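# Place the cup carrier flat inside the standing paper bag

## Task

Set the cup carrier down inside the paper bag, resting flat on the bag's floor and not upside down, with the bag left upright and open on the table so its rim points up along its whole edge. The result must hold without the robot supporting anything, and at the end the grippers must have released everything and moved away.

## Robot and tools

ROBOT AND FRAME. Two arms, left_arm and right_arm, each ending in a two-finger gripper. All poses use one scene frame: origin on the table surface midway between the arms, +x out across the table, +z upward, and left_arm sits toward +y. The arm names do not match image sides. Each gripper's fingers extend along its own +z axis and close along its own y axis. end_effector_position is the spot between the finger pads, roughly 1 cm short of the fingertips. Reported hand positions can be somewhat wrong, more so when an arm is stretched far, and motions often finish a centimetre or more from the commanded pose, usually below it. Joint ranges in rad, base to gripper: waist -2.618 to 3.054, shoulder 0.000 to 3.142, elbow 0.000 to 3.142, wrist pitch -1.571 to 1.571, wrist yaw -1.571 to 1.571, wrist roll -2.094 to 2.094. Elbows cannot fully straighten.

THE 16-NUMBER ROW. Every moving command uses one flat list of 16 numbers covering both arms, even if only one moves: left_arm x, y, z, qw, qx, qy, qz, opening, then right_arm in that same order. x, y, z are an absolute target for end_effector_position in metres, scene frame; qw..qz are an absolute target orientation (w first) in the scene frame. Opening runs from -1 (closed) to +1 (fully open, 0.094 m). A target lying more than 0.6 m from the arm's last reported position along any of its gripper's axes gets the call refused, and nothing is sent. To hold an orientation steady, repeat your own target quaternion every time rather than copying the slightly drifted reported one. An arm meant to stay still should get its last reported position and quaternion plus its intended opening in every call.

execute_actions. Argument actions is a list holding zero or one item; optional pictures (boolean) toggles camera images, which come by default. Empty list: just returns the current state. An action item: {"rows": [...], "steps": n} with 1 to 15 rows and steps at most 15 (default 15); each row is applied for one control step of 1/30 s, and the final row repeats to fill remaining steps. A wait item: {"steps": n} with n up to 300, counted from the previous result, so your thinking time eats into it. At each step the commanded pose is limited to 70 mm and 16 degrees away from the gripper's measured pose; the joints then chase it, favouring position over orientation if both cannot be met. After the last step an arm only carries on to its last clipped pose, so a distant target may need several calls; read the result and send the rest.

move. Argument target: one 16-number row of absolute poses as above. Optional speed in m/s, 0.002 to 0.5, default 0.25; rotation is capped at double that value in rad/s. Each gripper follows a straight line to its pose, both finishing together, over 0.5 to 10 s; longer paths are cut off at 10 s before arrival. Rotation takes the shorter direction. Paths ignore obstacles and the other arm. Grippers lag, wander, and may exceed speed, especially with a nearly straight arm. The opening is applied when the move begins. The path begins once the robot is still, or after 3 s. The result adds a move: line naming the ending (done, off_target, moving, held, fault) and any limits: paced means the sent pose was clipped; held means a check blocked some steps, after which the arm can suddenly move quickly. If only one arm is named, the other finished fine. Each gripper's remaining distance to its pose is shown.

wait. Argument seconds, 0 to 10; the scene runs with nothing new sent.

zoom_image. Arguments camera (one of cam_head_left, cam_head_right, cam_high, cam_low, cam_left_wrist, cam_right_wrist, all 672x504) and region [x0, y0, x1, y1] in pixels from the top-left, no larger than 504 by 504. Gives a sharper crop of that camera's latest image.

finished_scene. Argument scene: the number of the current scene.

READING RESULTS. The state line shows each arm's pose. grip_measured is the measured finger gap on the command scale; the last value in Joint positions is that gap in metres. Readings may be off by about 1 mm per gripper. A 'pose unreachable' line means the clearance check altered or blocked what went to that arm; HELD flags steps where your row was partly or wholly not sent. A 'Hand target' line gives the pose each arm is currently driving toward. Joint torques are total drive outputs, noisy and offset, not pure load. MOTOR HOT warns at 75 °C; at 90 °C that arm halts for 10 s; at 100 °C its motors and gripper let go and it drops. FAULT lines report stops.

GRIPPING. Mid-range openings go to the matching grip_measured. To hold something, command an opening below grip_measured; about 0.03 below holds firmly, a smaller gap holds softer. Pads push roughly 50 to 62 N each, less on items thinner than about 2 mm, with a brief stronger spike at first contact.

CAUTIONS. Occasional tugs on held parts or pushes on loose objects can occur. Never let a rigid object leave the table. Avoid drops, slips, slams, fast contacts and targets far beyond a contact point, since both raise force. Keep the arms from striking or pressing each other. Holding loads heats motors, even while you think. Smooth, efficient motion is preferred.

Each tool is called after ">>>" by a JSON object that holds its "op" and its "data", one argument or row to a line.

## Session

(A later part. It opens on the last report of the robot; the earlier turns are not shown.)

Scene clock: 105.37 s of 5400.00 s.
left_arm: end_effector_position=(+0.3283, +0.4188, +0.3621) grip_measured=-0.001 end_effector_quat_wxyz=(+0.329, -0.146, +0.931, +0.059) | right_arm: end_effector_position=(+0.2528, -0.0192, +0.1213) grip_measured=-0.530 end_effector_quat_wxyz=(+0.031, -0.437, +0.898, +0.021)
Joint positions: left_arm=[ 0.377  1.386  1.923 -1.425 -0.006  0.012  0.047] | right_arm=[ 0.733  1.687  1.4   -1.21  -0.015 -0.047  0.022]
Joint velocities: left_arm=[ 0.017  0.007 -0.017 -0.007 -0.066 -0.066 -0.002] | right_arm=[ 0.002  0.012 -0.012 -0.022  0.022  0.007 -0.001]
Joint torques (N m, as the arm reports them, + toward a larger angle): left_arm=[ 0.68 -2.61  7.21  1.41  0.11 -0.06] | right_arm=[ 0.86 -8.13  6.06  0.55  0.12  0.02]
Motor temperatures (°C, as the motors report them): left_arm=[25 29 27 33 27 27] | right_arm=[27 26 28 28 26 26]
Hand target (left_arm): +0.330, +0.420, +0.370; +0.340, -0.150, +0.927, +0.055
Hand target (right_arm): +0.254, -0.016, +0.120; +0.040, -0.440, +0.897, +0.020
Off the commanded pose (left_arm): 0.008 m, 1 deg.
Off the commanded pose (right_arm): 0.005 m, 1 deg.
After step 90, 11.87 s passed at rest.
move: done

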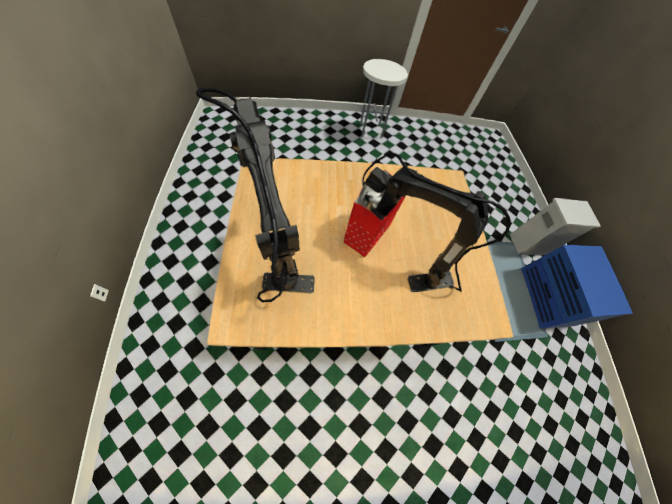

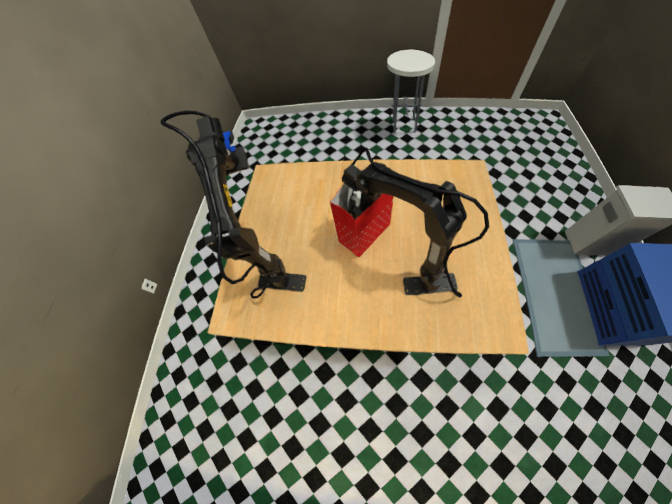

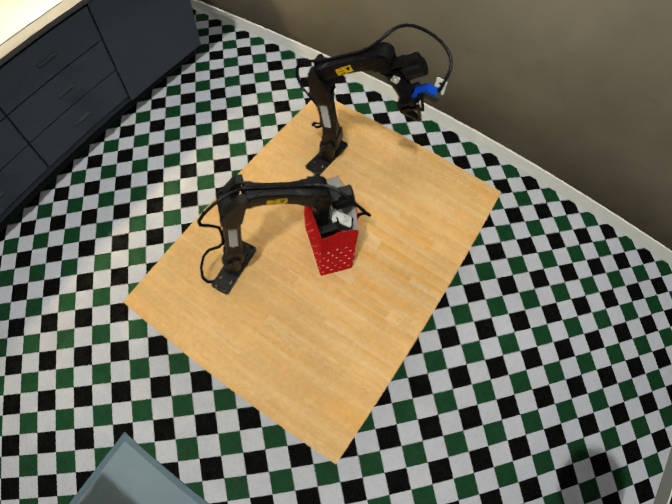

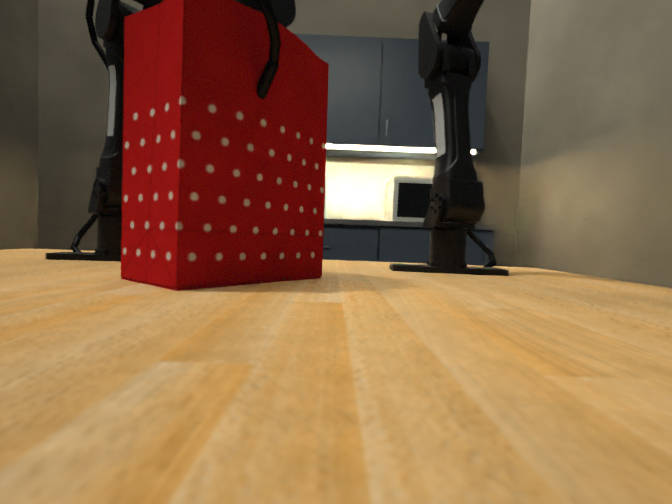

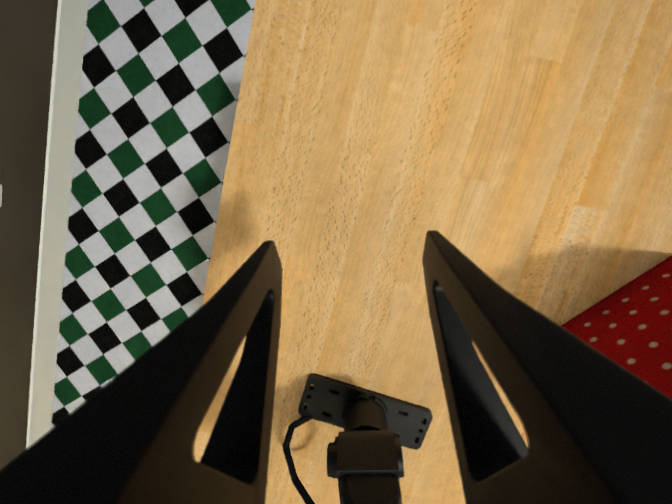

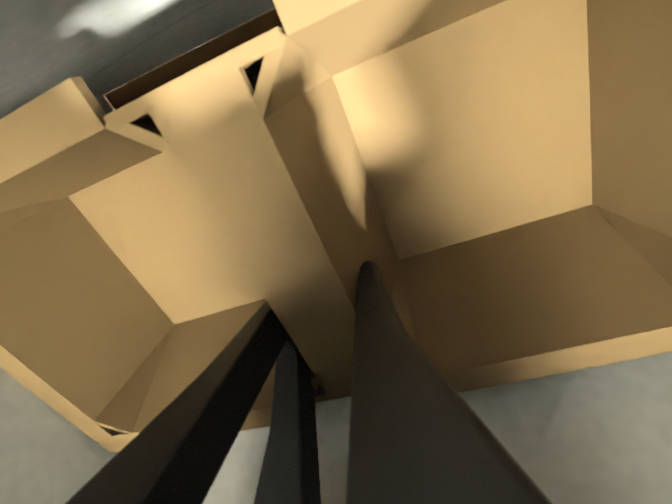

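>>> {"op": "move", "data": {
  "target": [0.33,0.42,0.37,0.34,-0.15,0.926,0.055,0,0.256,-0.014,0.046,0.024,-0.44,0.897,0.011,-0.55],
  "speed": 0.045
}}

>>> {"op": "execute_actions", "data": {
  "actions": [
    {"rows":[[0.33,0.42,0.37,0.34,-0.15,0.926,0.055,0,0.256,-0.014,0.046,0.024,-0.44,0.897,0.011,-0.2]],"steps":12}
  ]
}}

>>> {"op": "move", "data": {
  "target": [0.33,0.42,0.37,0.34,-0.15,0.926,0.055,0,0.256,-0.014,0.21,0.055,-0.44,0.895,0.027,-0.2],
  "speed": 0.08
}}

Scene clock: 111.53 s of 5400.00 s.
left_arm: end_effector_position=(+0.3283, +0.4188, +0.3621) grip_measured=-0.001 end_effector_quat_wxyz=(+0.329, -0.146, +0.931, +0.059) | right_arm: end_effector_position=(+0.2548, -0.0176, +0.0512) grip_measured=-0.530 end_effector_quat_wxyz=(+0.020, -0.438, +0.899, +0.015)
Joint positions: left_arm=[ 0.377  1.386  1.923 -1.425 -0.006  0.012  0.047] | right_arm=[ 0.733  1.767  1.212 -0.967 -0.013 -0.047  0.022]
Joint velocities: left_arm=[ 0.002  0.027 -0.012 -0.051 -0.007  0.066  0.   ] | right_arm=[-0.002 -0.007 -0.032  0.022 -0.051  0.037  0.   ]
Joint torques (N m, as the arm reports them, + toward a larger angle): left_arm=[ 0.59 -2.65  7.17  1.41  0.16 -0.07] | right_arm=[ 1.01 -7.4   5.81  0.49  0.14  0.05]
Motor temperatures (°C, as the motors report them): left_arm=[25 29 27 33 27 27] | right_arm=[27 26 28 27 26 26]
Hand target (left_arm): +0.330, +0.420, +0.370; +0.340, -0.150, +0.927, +0.055
Hand target (right_arm): +0.255, -0.015, +0.046; +0.024, -0.440, +0.898, +0.011
Off the commanded pose (left_arm): 0.008 m, 1 deg.
Off the commanded pose (right_arm): 0.006 m, 1 deg.
After step 90, 1.10 s passed at rest.
move: done

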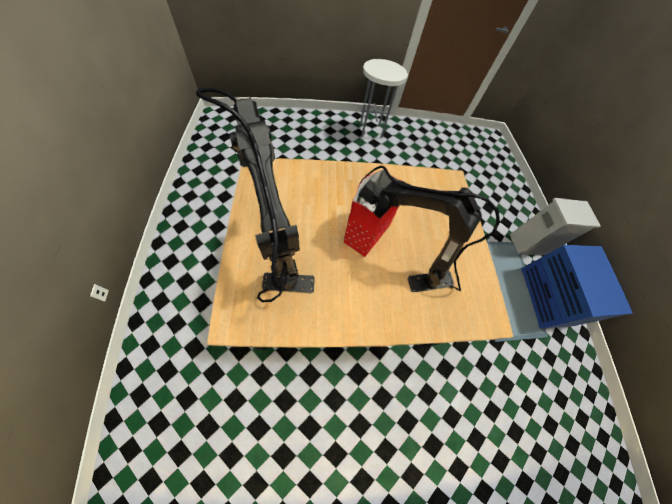

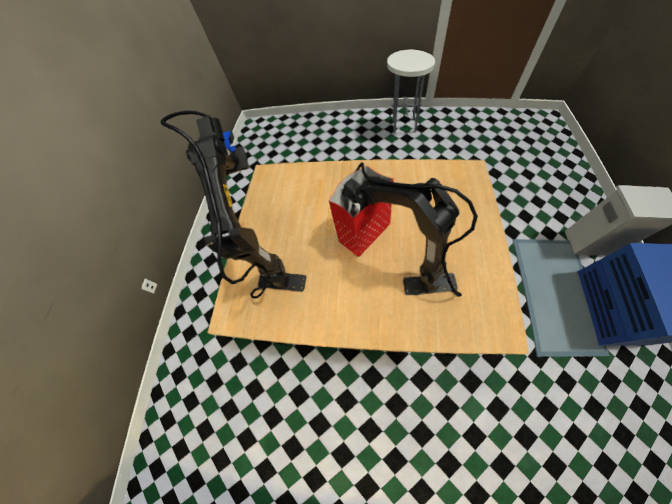

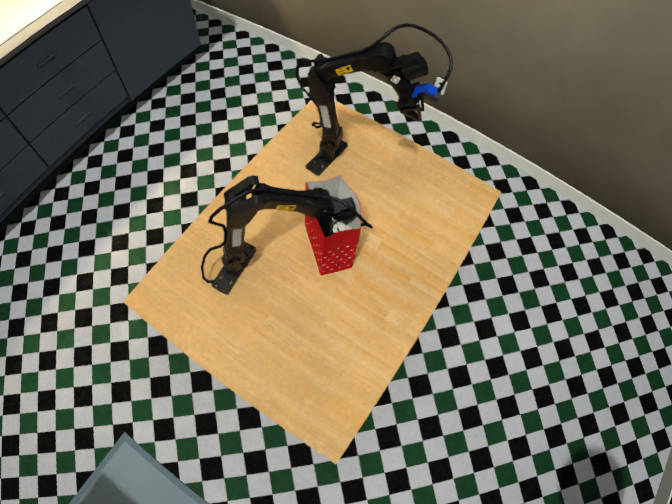

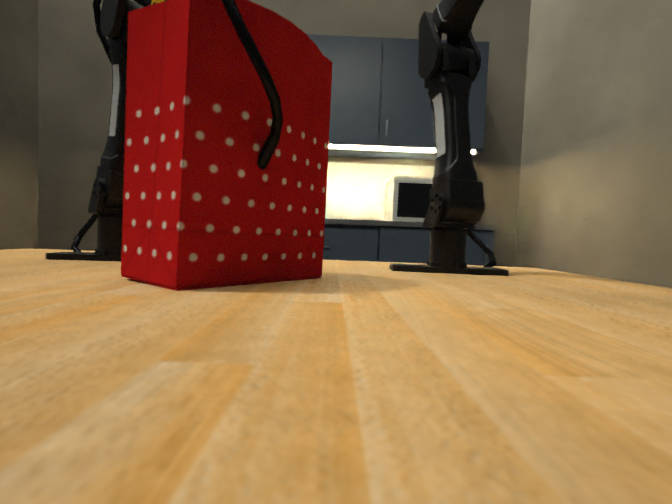

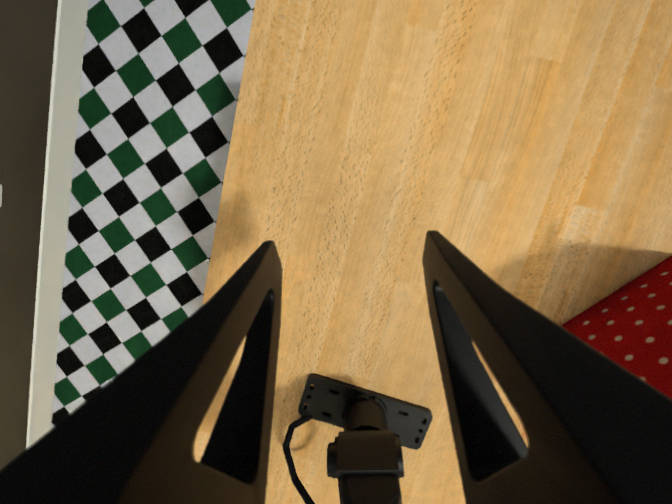

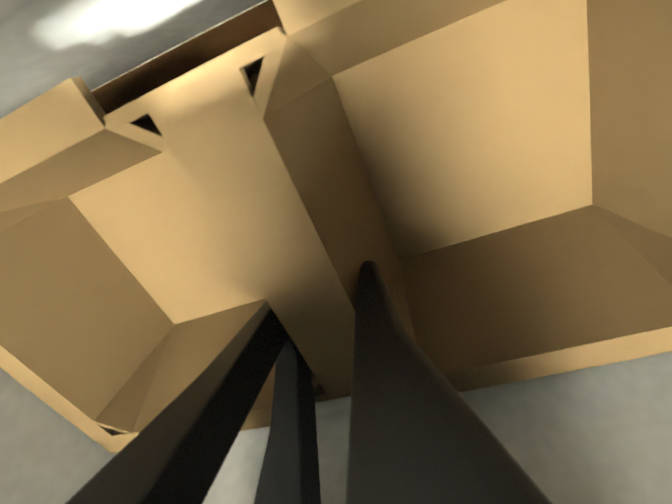

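Scene clock: 111.93 s of 5400.00 s.
left_arm: end_effector_position=(+0.3283, +0.4188, +0.3621) grip_measured=-0.001 end_effector_quat_wxyz=(+0.329, -0.146, +0.931, +0.059) | right_arm: end_effector_position=(+0.2551, -0.0173, +0.0512) grip_measured=-0.201 end_effector_quat_wxyz=(+0.021, -0.437, +0.899, +0.016)
Joint positions: left_arm=[ 0.377  1.386  1.923 -1.425 -0.006  0.012  0.047] | right_arm=[ 0.733  1.767  1.212 -0.965 -0.012 -0.047  0.038]
Joint velocities: left_arm=[-0.007 -0.002 -0.007 -0.022 -0.022  0.066  0.   ] | right_arm=[-0.002 -0.002 -0.012 -0.037 -0.051 -0.037 -0.   ]
Joint torques (N m, as the arm reports them, + toward a larger angle): left_arm=[ 0.67 -2.78  7.11  1.42  0.13 -0.05] | right_arm=[ 1.03 -7.07  6.36  0.51  0.14  0.04]
Motor temperatures (°C, as the motors report them): left_arm=[25 29 27 33 27 27] | right_arm=[27 26 28 27 26 26]
Hand target (left_arm): +0.330, +0.420, +0.370; +0.340, -0.150, +0.927, +0.055
Hand target (right_arm): +0.256, -0.014, +0.046; +0.024, -0.440, +0.898, +0.011
Off the commanded pose (left_arm): 0.008 m, 1 deg.
Off the commanded pose (right_arm): 0.006 m, 1 deg.
Steps of this call (steps 1 to 12: all 12 steps of this action). Readings (end_effector_position):
1: left_arm (+0.3283, +0.4188, +0.3621) | right_arm (+0.2549, -0.0176, +0.0512)
2: left_arm (+0.3283, +0.4188, +0.3621) | right_arm (+0.2549, -0.0175, +0.0512)
4: left_arm (+0.3283, +0.4188, +0.3621) | right_arm (+0.2551, -0.0174, +0.0512)
8: left_arm (+0.3283, +0.4188, +0.3621) | right_arm (+0.2551, -0.0173, +0.0512)
12: the state above

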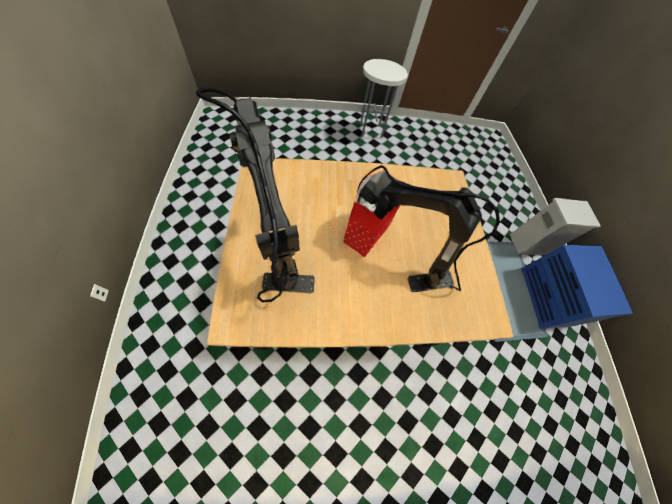

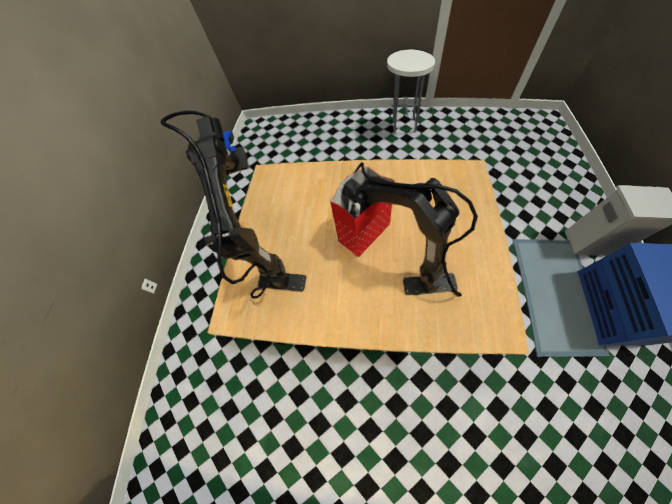

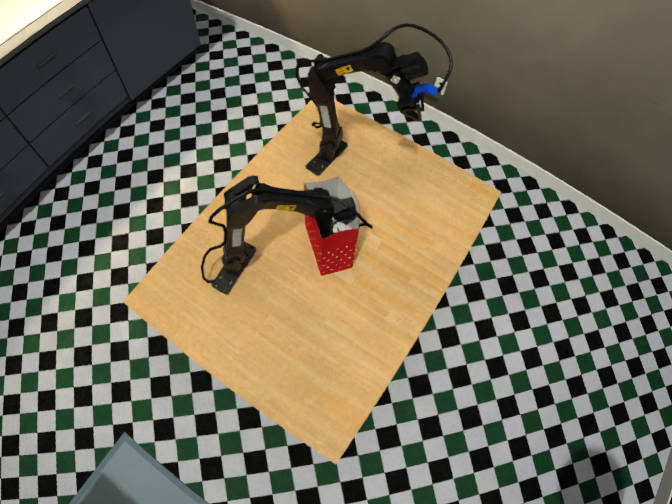

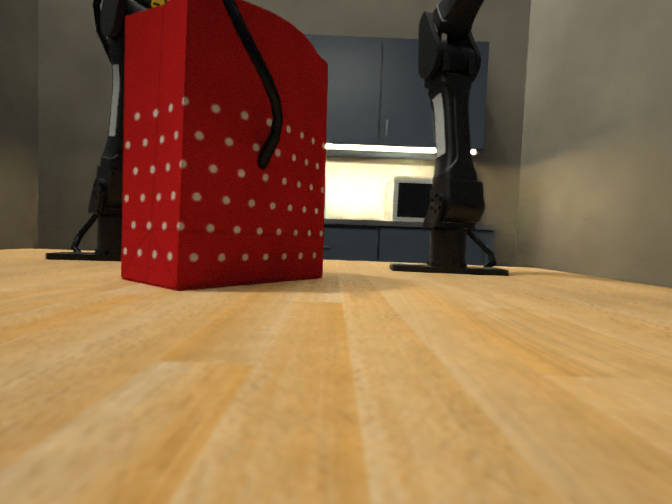

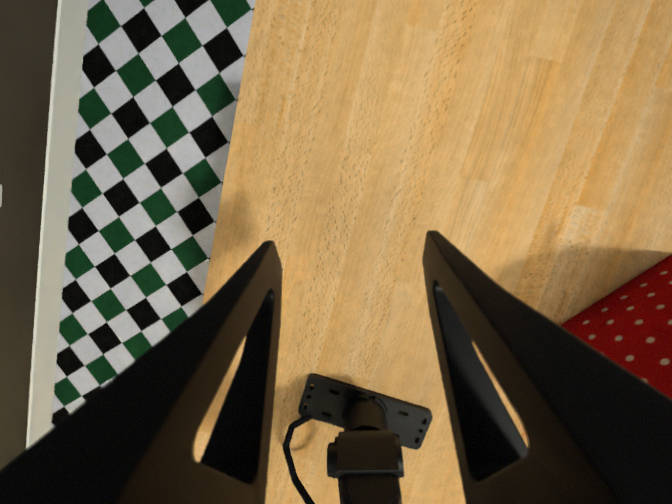

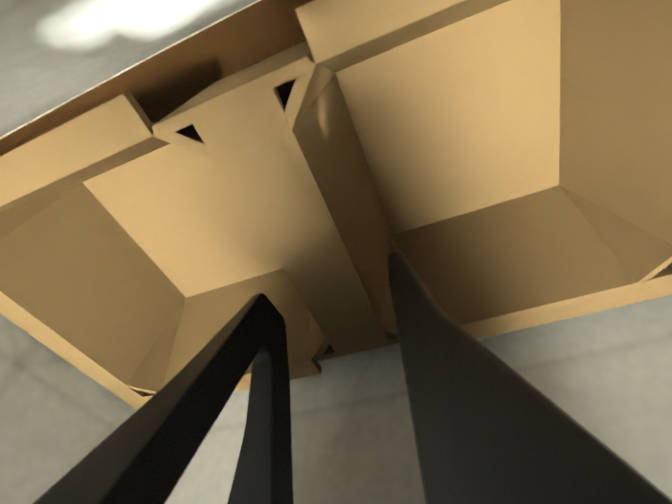

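Scene clock: 114.70 s of 5400.00 s.
left_arm: end_effector_position=(+0.3283, +0.4188, +0.3621) grip_measured=-0.001 end_effector_quat_wxyz=(+0.329, -0.146, +0.931, +0.059) | right_arm: end_effector_position=(+0.2583, -0.0136, +0.2029) grip_measured=-0.201 end_effector_quat_wxyz=(+0.048, -0.437, +0.898, +0.027)
Joint positions: left_arm=[ 0.377  1.386  1.923 -1.425 -0.006  0.012  0.047] | right_arm=[ 0.733  1.72   1.762 -1.503 -0.012 -0.047  0.038]
Joint velocities: left_arm=[ 0.002  0.012  0.002  0.007  0.037 -0.066  0.   ] | right_arm=[ 0.007  0.027  0.002  0.051 -0.007 -0.007  0.   ]
Joint torques (N m, as the arm reports them, + toward a larger angle): left_arm=[ 0.63 -2.65  7.31  1.42  0.12 -0.05] | right_arm=[ 0.73 -7.81  9.41  0.27  0.08 -0.02]
Motor temperatures (°C, as the motors report them): left_arm=[25 29 27 33 27 27] | right_arm=[27 27 28 27 25 26]
Hand target (left_arm): +0.330, +0.420, +0.370; +0.340, -0.150, +0.927, +0.055
Hand target (right_arm): +0.258, -0.012, +0.210; +0.055, -0.441, +0.895, +0.027
Off the commanded pose (left_arm): 0.008 m, 1 deg.
Off the commanded pose (right_arm): 0.007 m, 1 deg.
move: done

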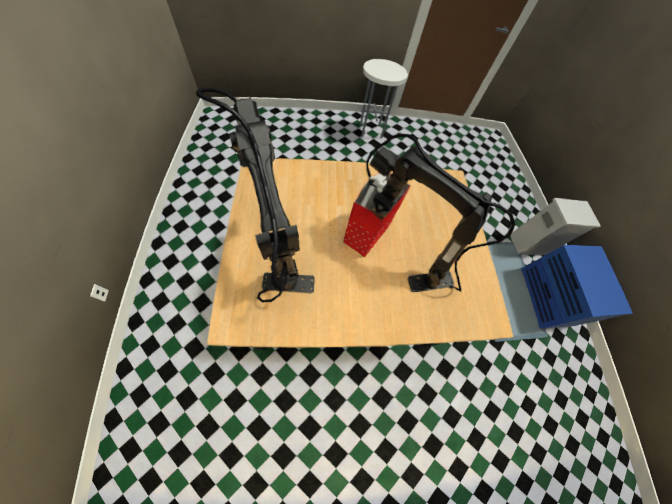

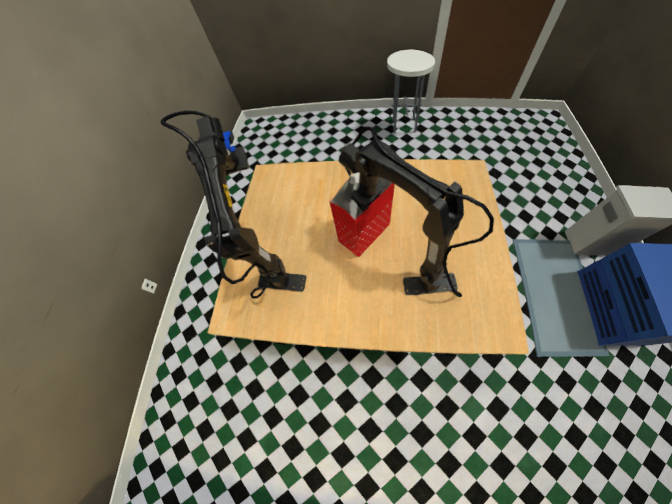

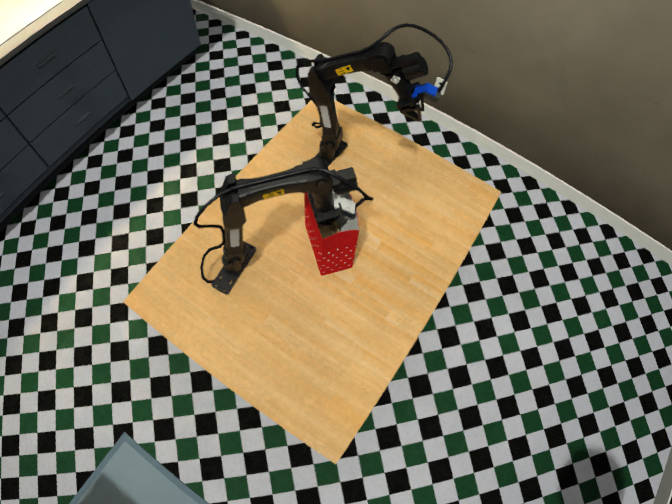

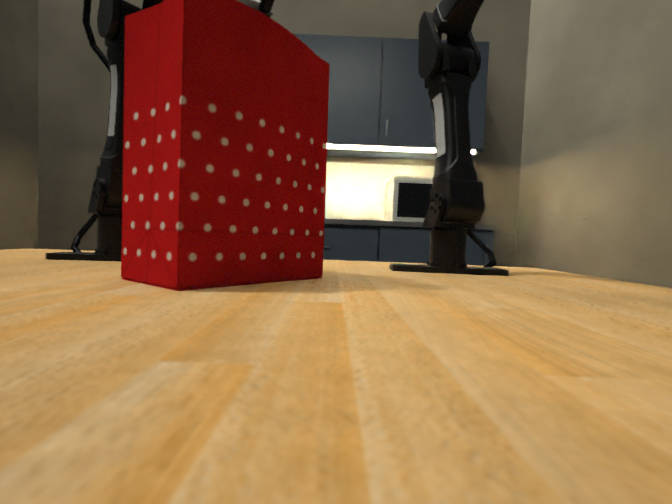

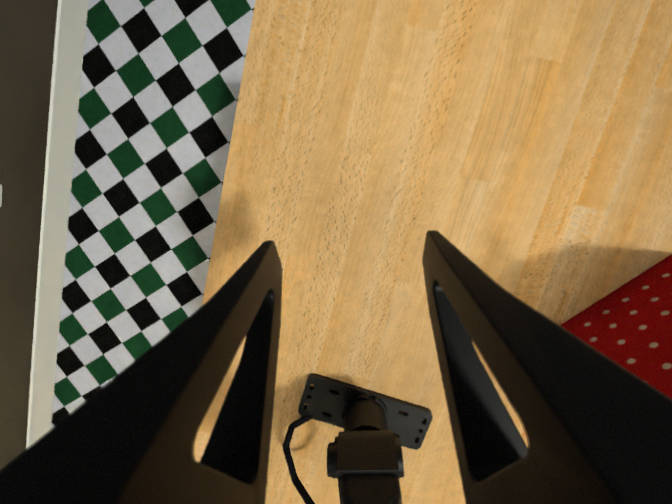

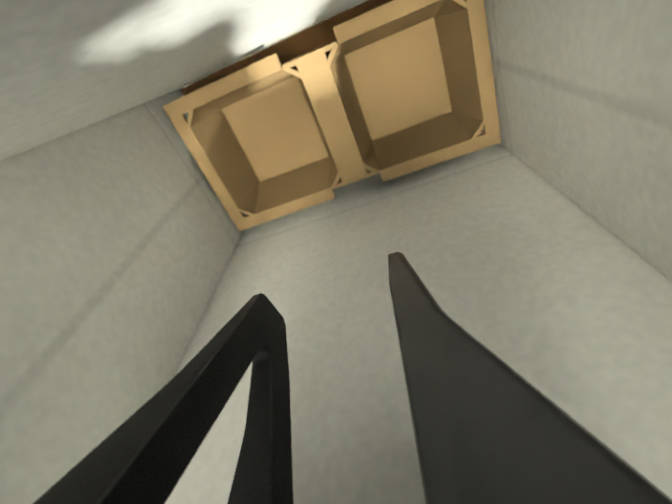

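>>> {"op": "move", "data": {
  "target": [0.33,0.42,0.37,0.34,-0.15,0.926,0.055,0,0.256,-0.014,0.38,0.309,-0.404,0.849,0.147,-0.2],
  "speed": 0.13
}}

>>> {"op": "move", "data": {
  "target": [0.33,0.42,0.37,0.34,-0.15,0.926,0.055,0,0.33,-0.38,0.39,0.33,0.16,0.928,-0.06,-0.2]
}}

Scene clock: 119.73 s of 5400.00 s.
left_arm: end_effector_position=(+0.3283, +0.4188, +0.3621) grip_measured=-0.001 end_effector_quat_wxyz=(+0.329, -0.146, +0.931, +0.059) | right_arm: end_effector_position=(+0.2585, -0.0106, +0.3618) grip_measured=-0.201 end_effector_quat_wxyz=(+0.281, -0.416, +0.855, +0.134)
Joint positions: left_arm=[ 0.377  1.386  1.923 -1.425 -0.006  0.012  0.047] | right_arm=[ 0.733  1.523  2.077 -1.493 -0.023 -0.04   0.038]
Joint velocities: left_arm=[-0.002 -0.022 -0.022 -0.037 -0.066 -0.066  0.   ] | right_arm=[ 0.012  0.002 -0.012 -0.007 -0.037 -0.051 -0.001]
Joint torques (N m, as the arm reports them, + toward a larger angle): left_arm=[ 0.64 -2.69  7.19  1.42  0.16 -0.06] | right_arm=[-0.47 -6.84  8.28  1.57 -0.1   0.05]
Motor temperatures (°C, as the motors report them): left_arm=[25 29 27 34 27 27] | right_arm=[27 27 29 27 25 26]
Hand target (left_arm): +0.330, +0.420, +0.370; +0.340, -0.150, +0.927, +0.055
Hand target (right_arm): +0.258, -0.012, +0.380; +0.308, -0.408, +0.846, +0.149
Off the commanded pose (left_arm): 0.008 m, 1 deg.
Off the commanded pose (right_arm): 0.019 m, 4 deg.
move: off_target (right_arm)

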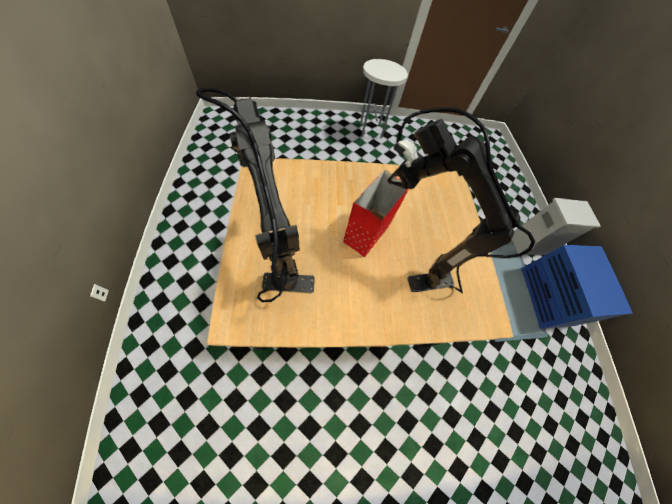

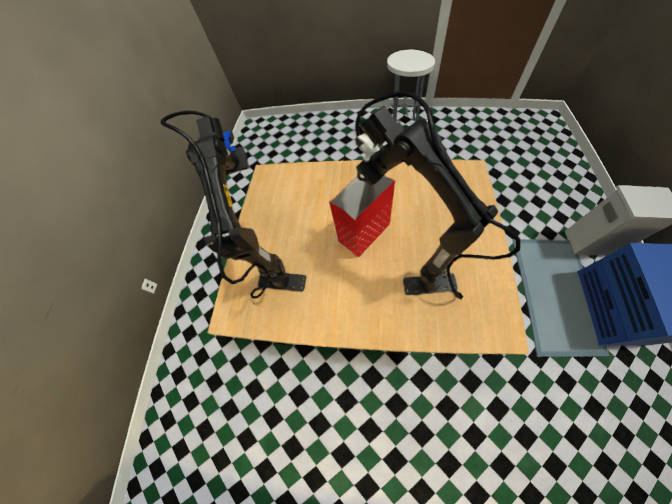

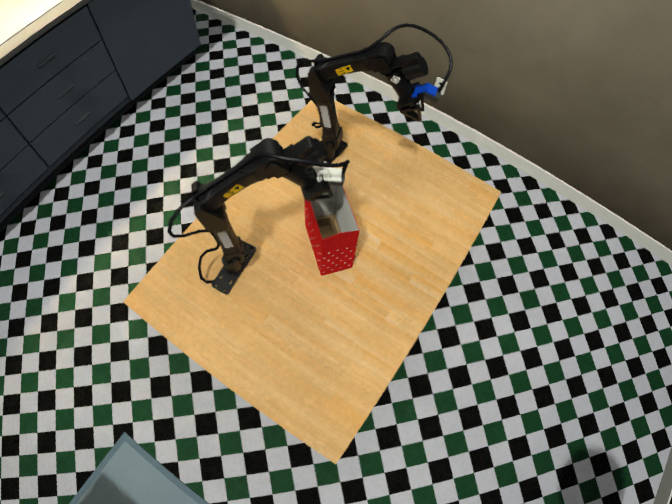

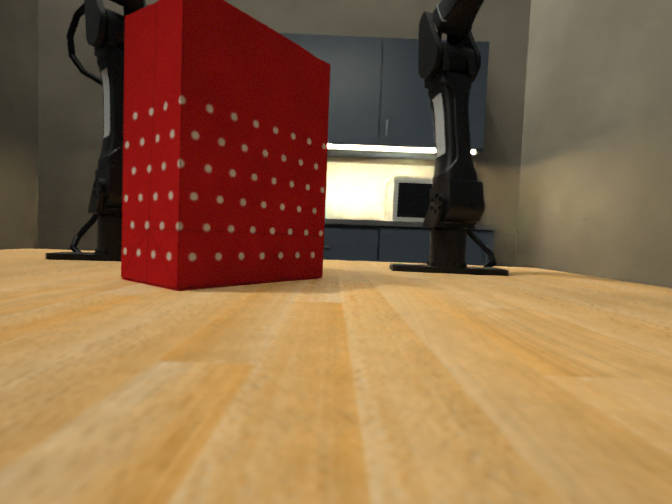

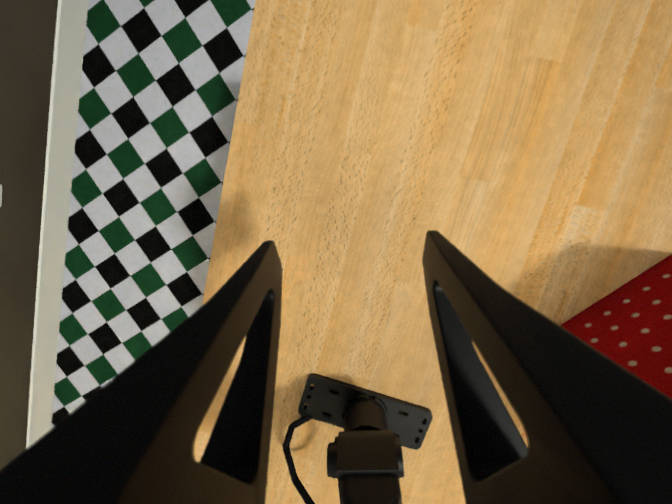

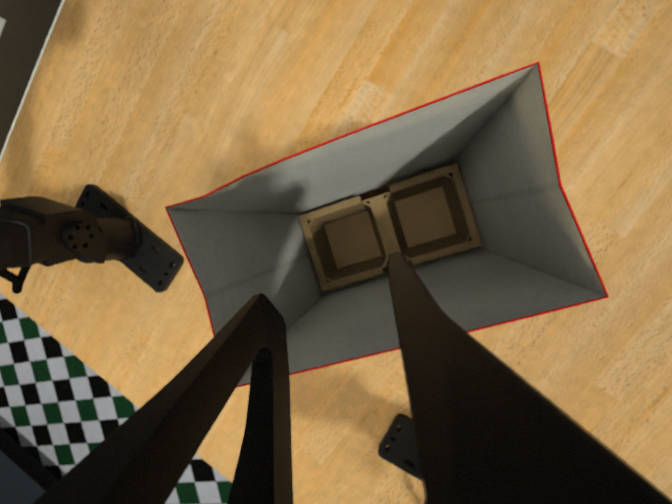

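Scene clock: 122.60 s of 5400.00 s.
left_arm: end_effector_position=(+0.3283, +0.4188, +0.3621) grip_measured=-0.001 end_effector_quat_wxyz=(+0.329, -0.146, +0.931, +0.059) | right_arm: end_effector_position=(+0.3341, -0.3766, +0.3841) grip_measured=-0.201 end_effector_quat_wxyz=(+0.327, +0.157, +0.931, -0.043)
Joint positions: left_arm=[ 0.377  1.386  1.923 -1.425 -0.006  0.012  0.047] | right_arm=[-0.543  1.487  2.144 -1.56  -0.074 -0.057  0.038]
Joint velocities: left_arm=[-0.012 -0.022 -0.002 -0.007  0.037  0.051 -0.001] | right_arm=[-0.022  0.002  0.027  0.051 -0.037  0.022  0.001]
Joint torques (N m, as the arm reports them, + toward a larger angle): left_arm=[ 0.57 -2.69  7.17  1.43  0.14 -0.05] | right_arm=[-0.99 -3.22  7.78  1.46 -0.01  0.01]
Motor temperatures (°C, as the motors report them): left_arm=[25 29 27 34 27 27] | right_arm=[27 27 29 28 25 26]
Hand target (left_arm): +0.330, +0.420, +0.370; +0.340, -0.150, +0.927, +0.055
Hand target (right_arm): +0.336, -0.381, +0.390; +0.336, +0.164, +0.926, -0.047
Off the commanded pose (left_arm): 0.008 m, 1 deg.
Off the commanded pose (right_arm): 0.008 m, 2 deg.
move: done

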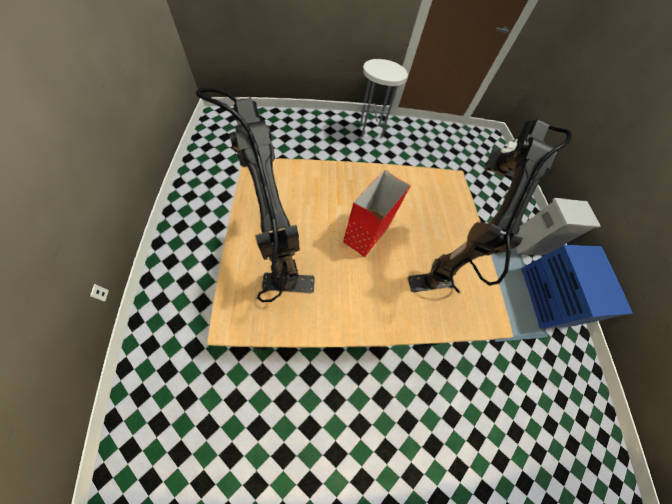

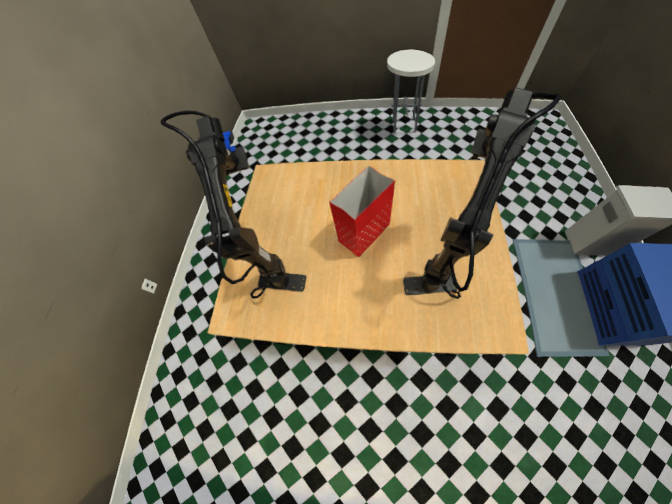

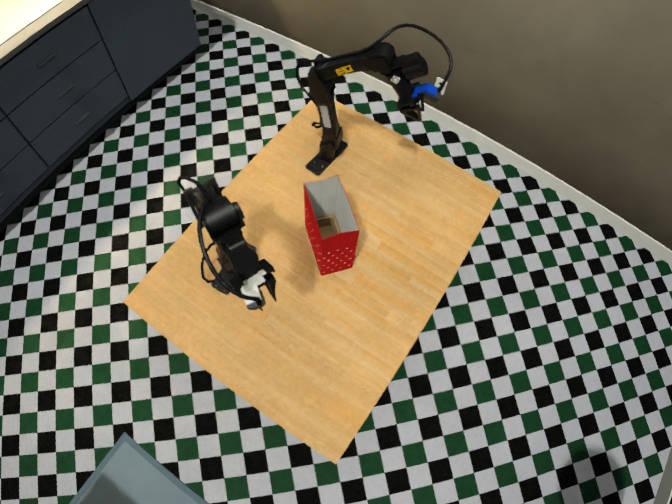

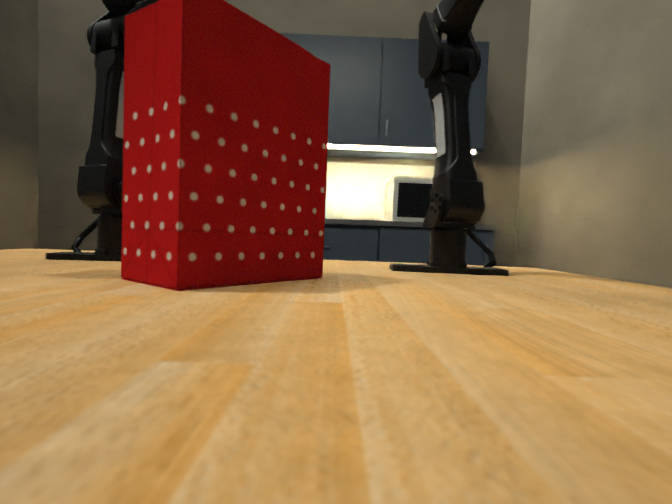

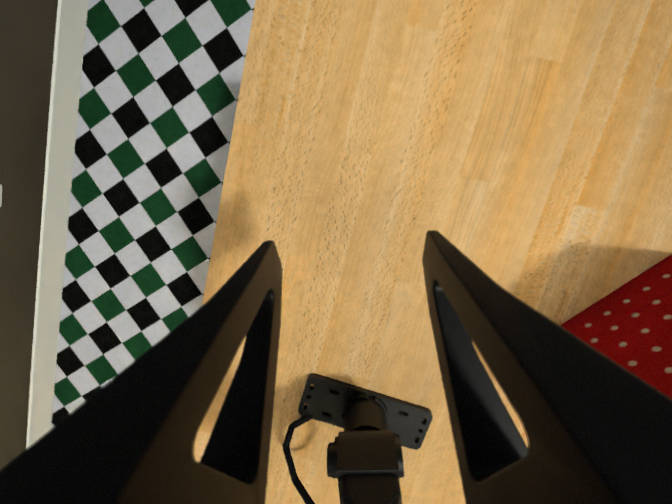

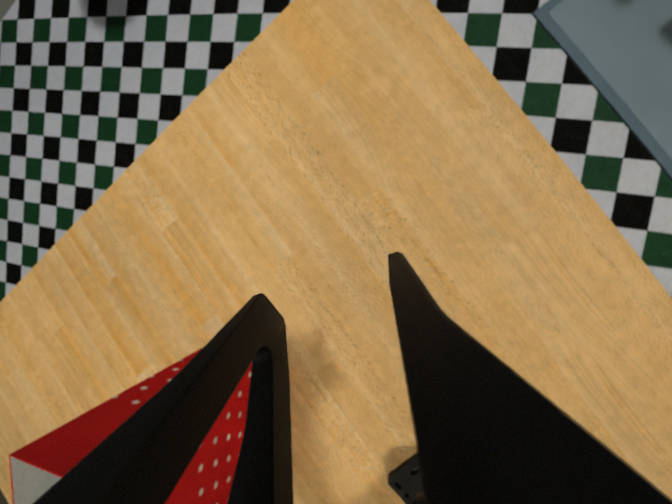

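>>> {"op": "finished_scene", "data": {
  "scene": 2
}}

The scene is finished: the task was done.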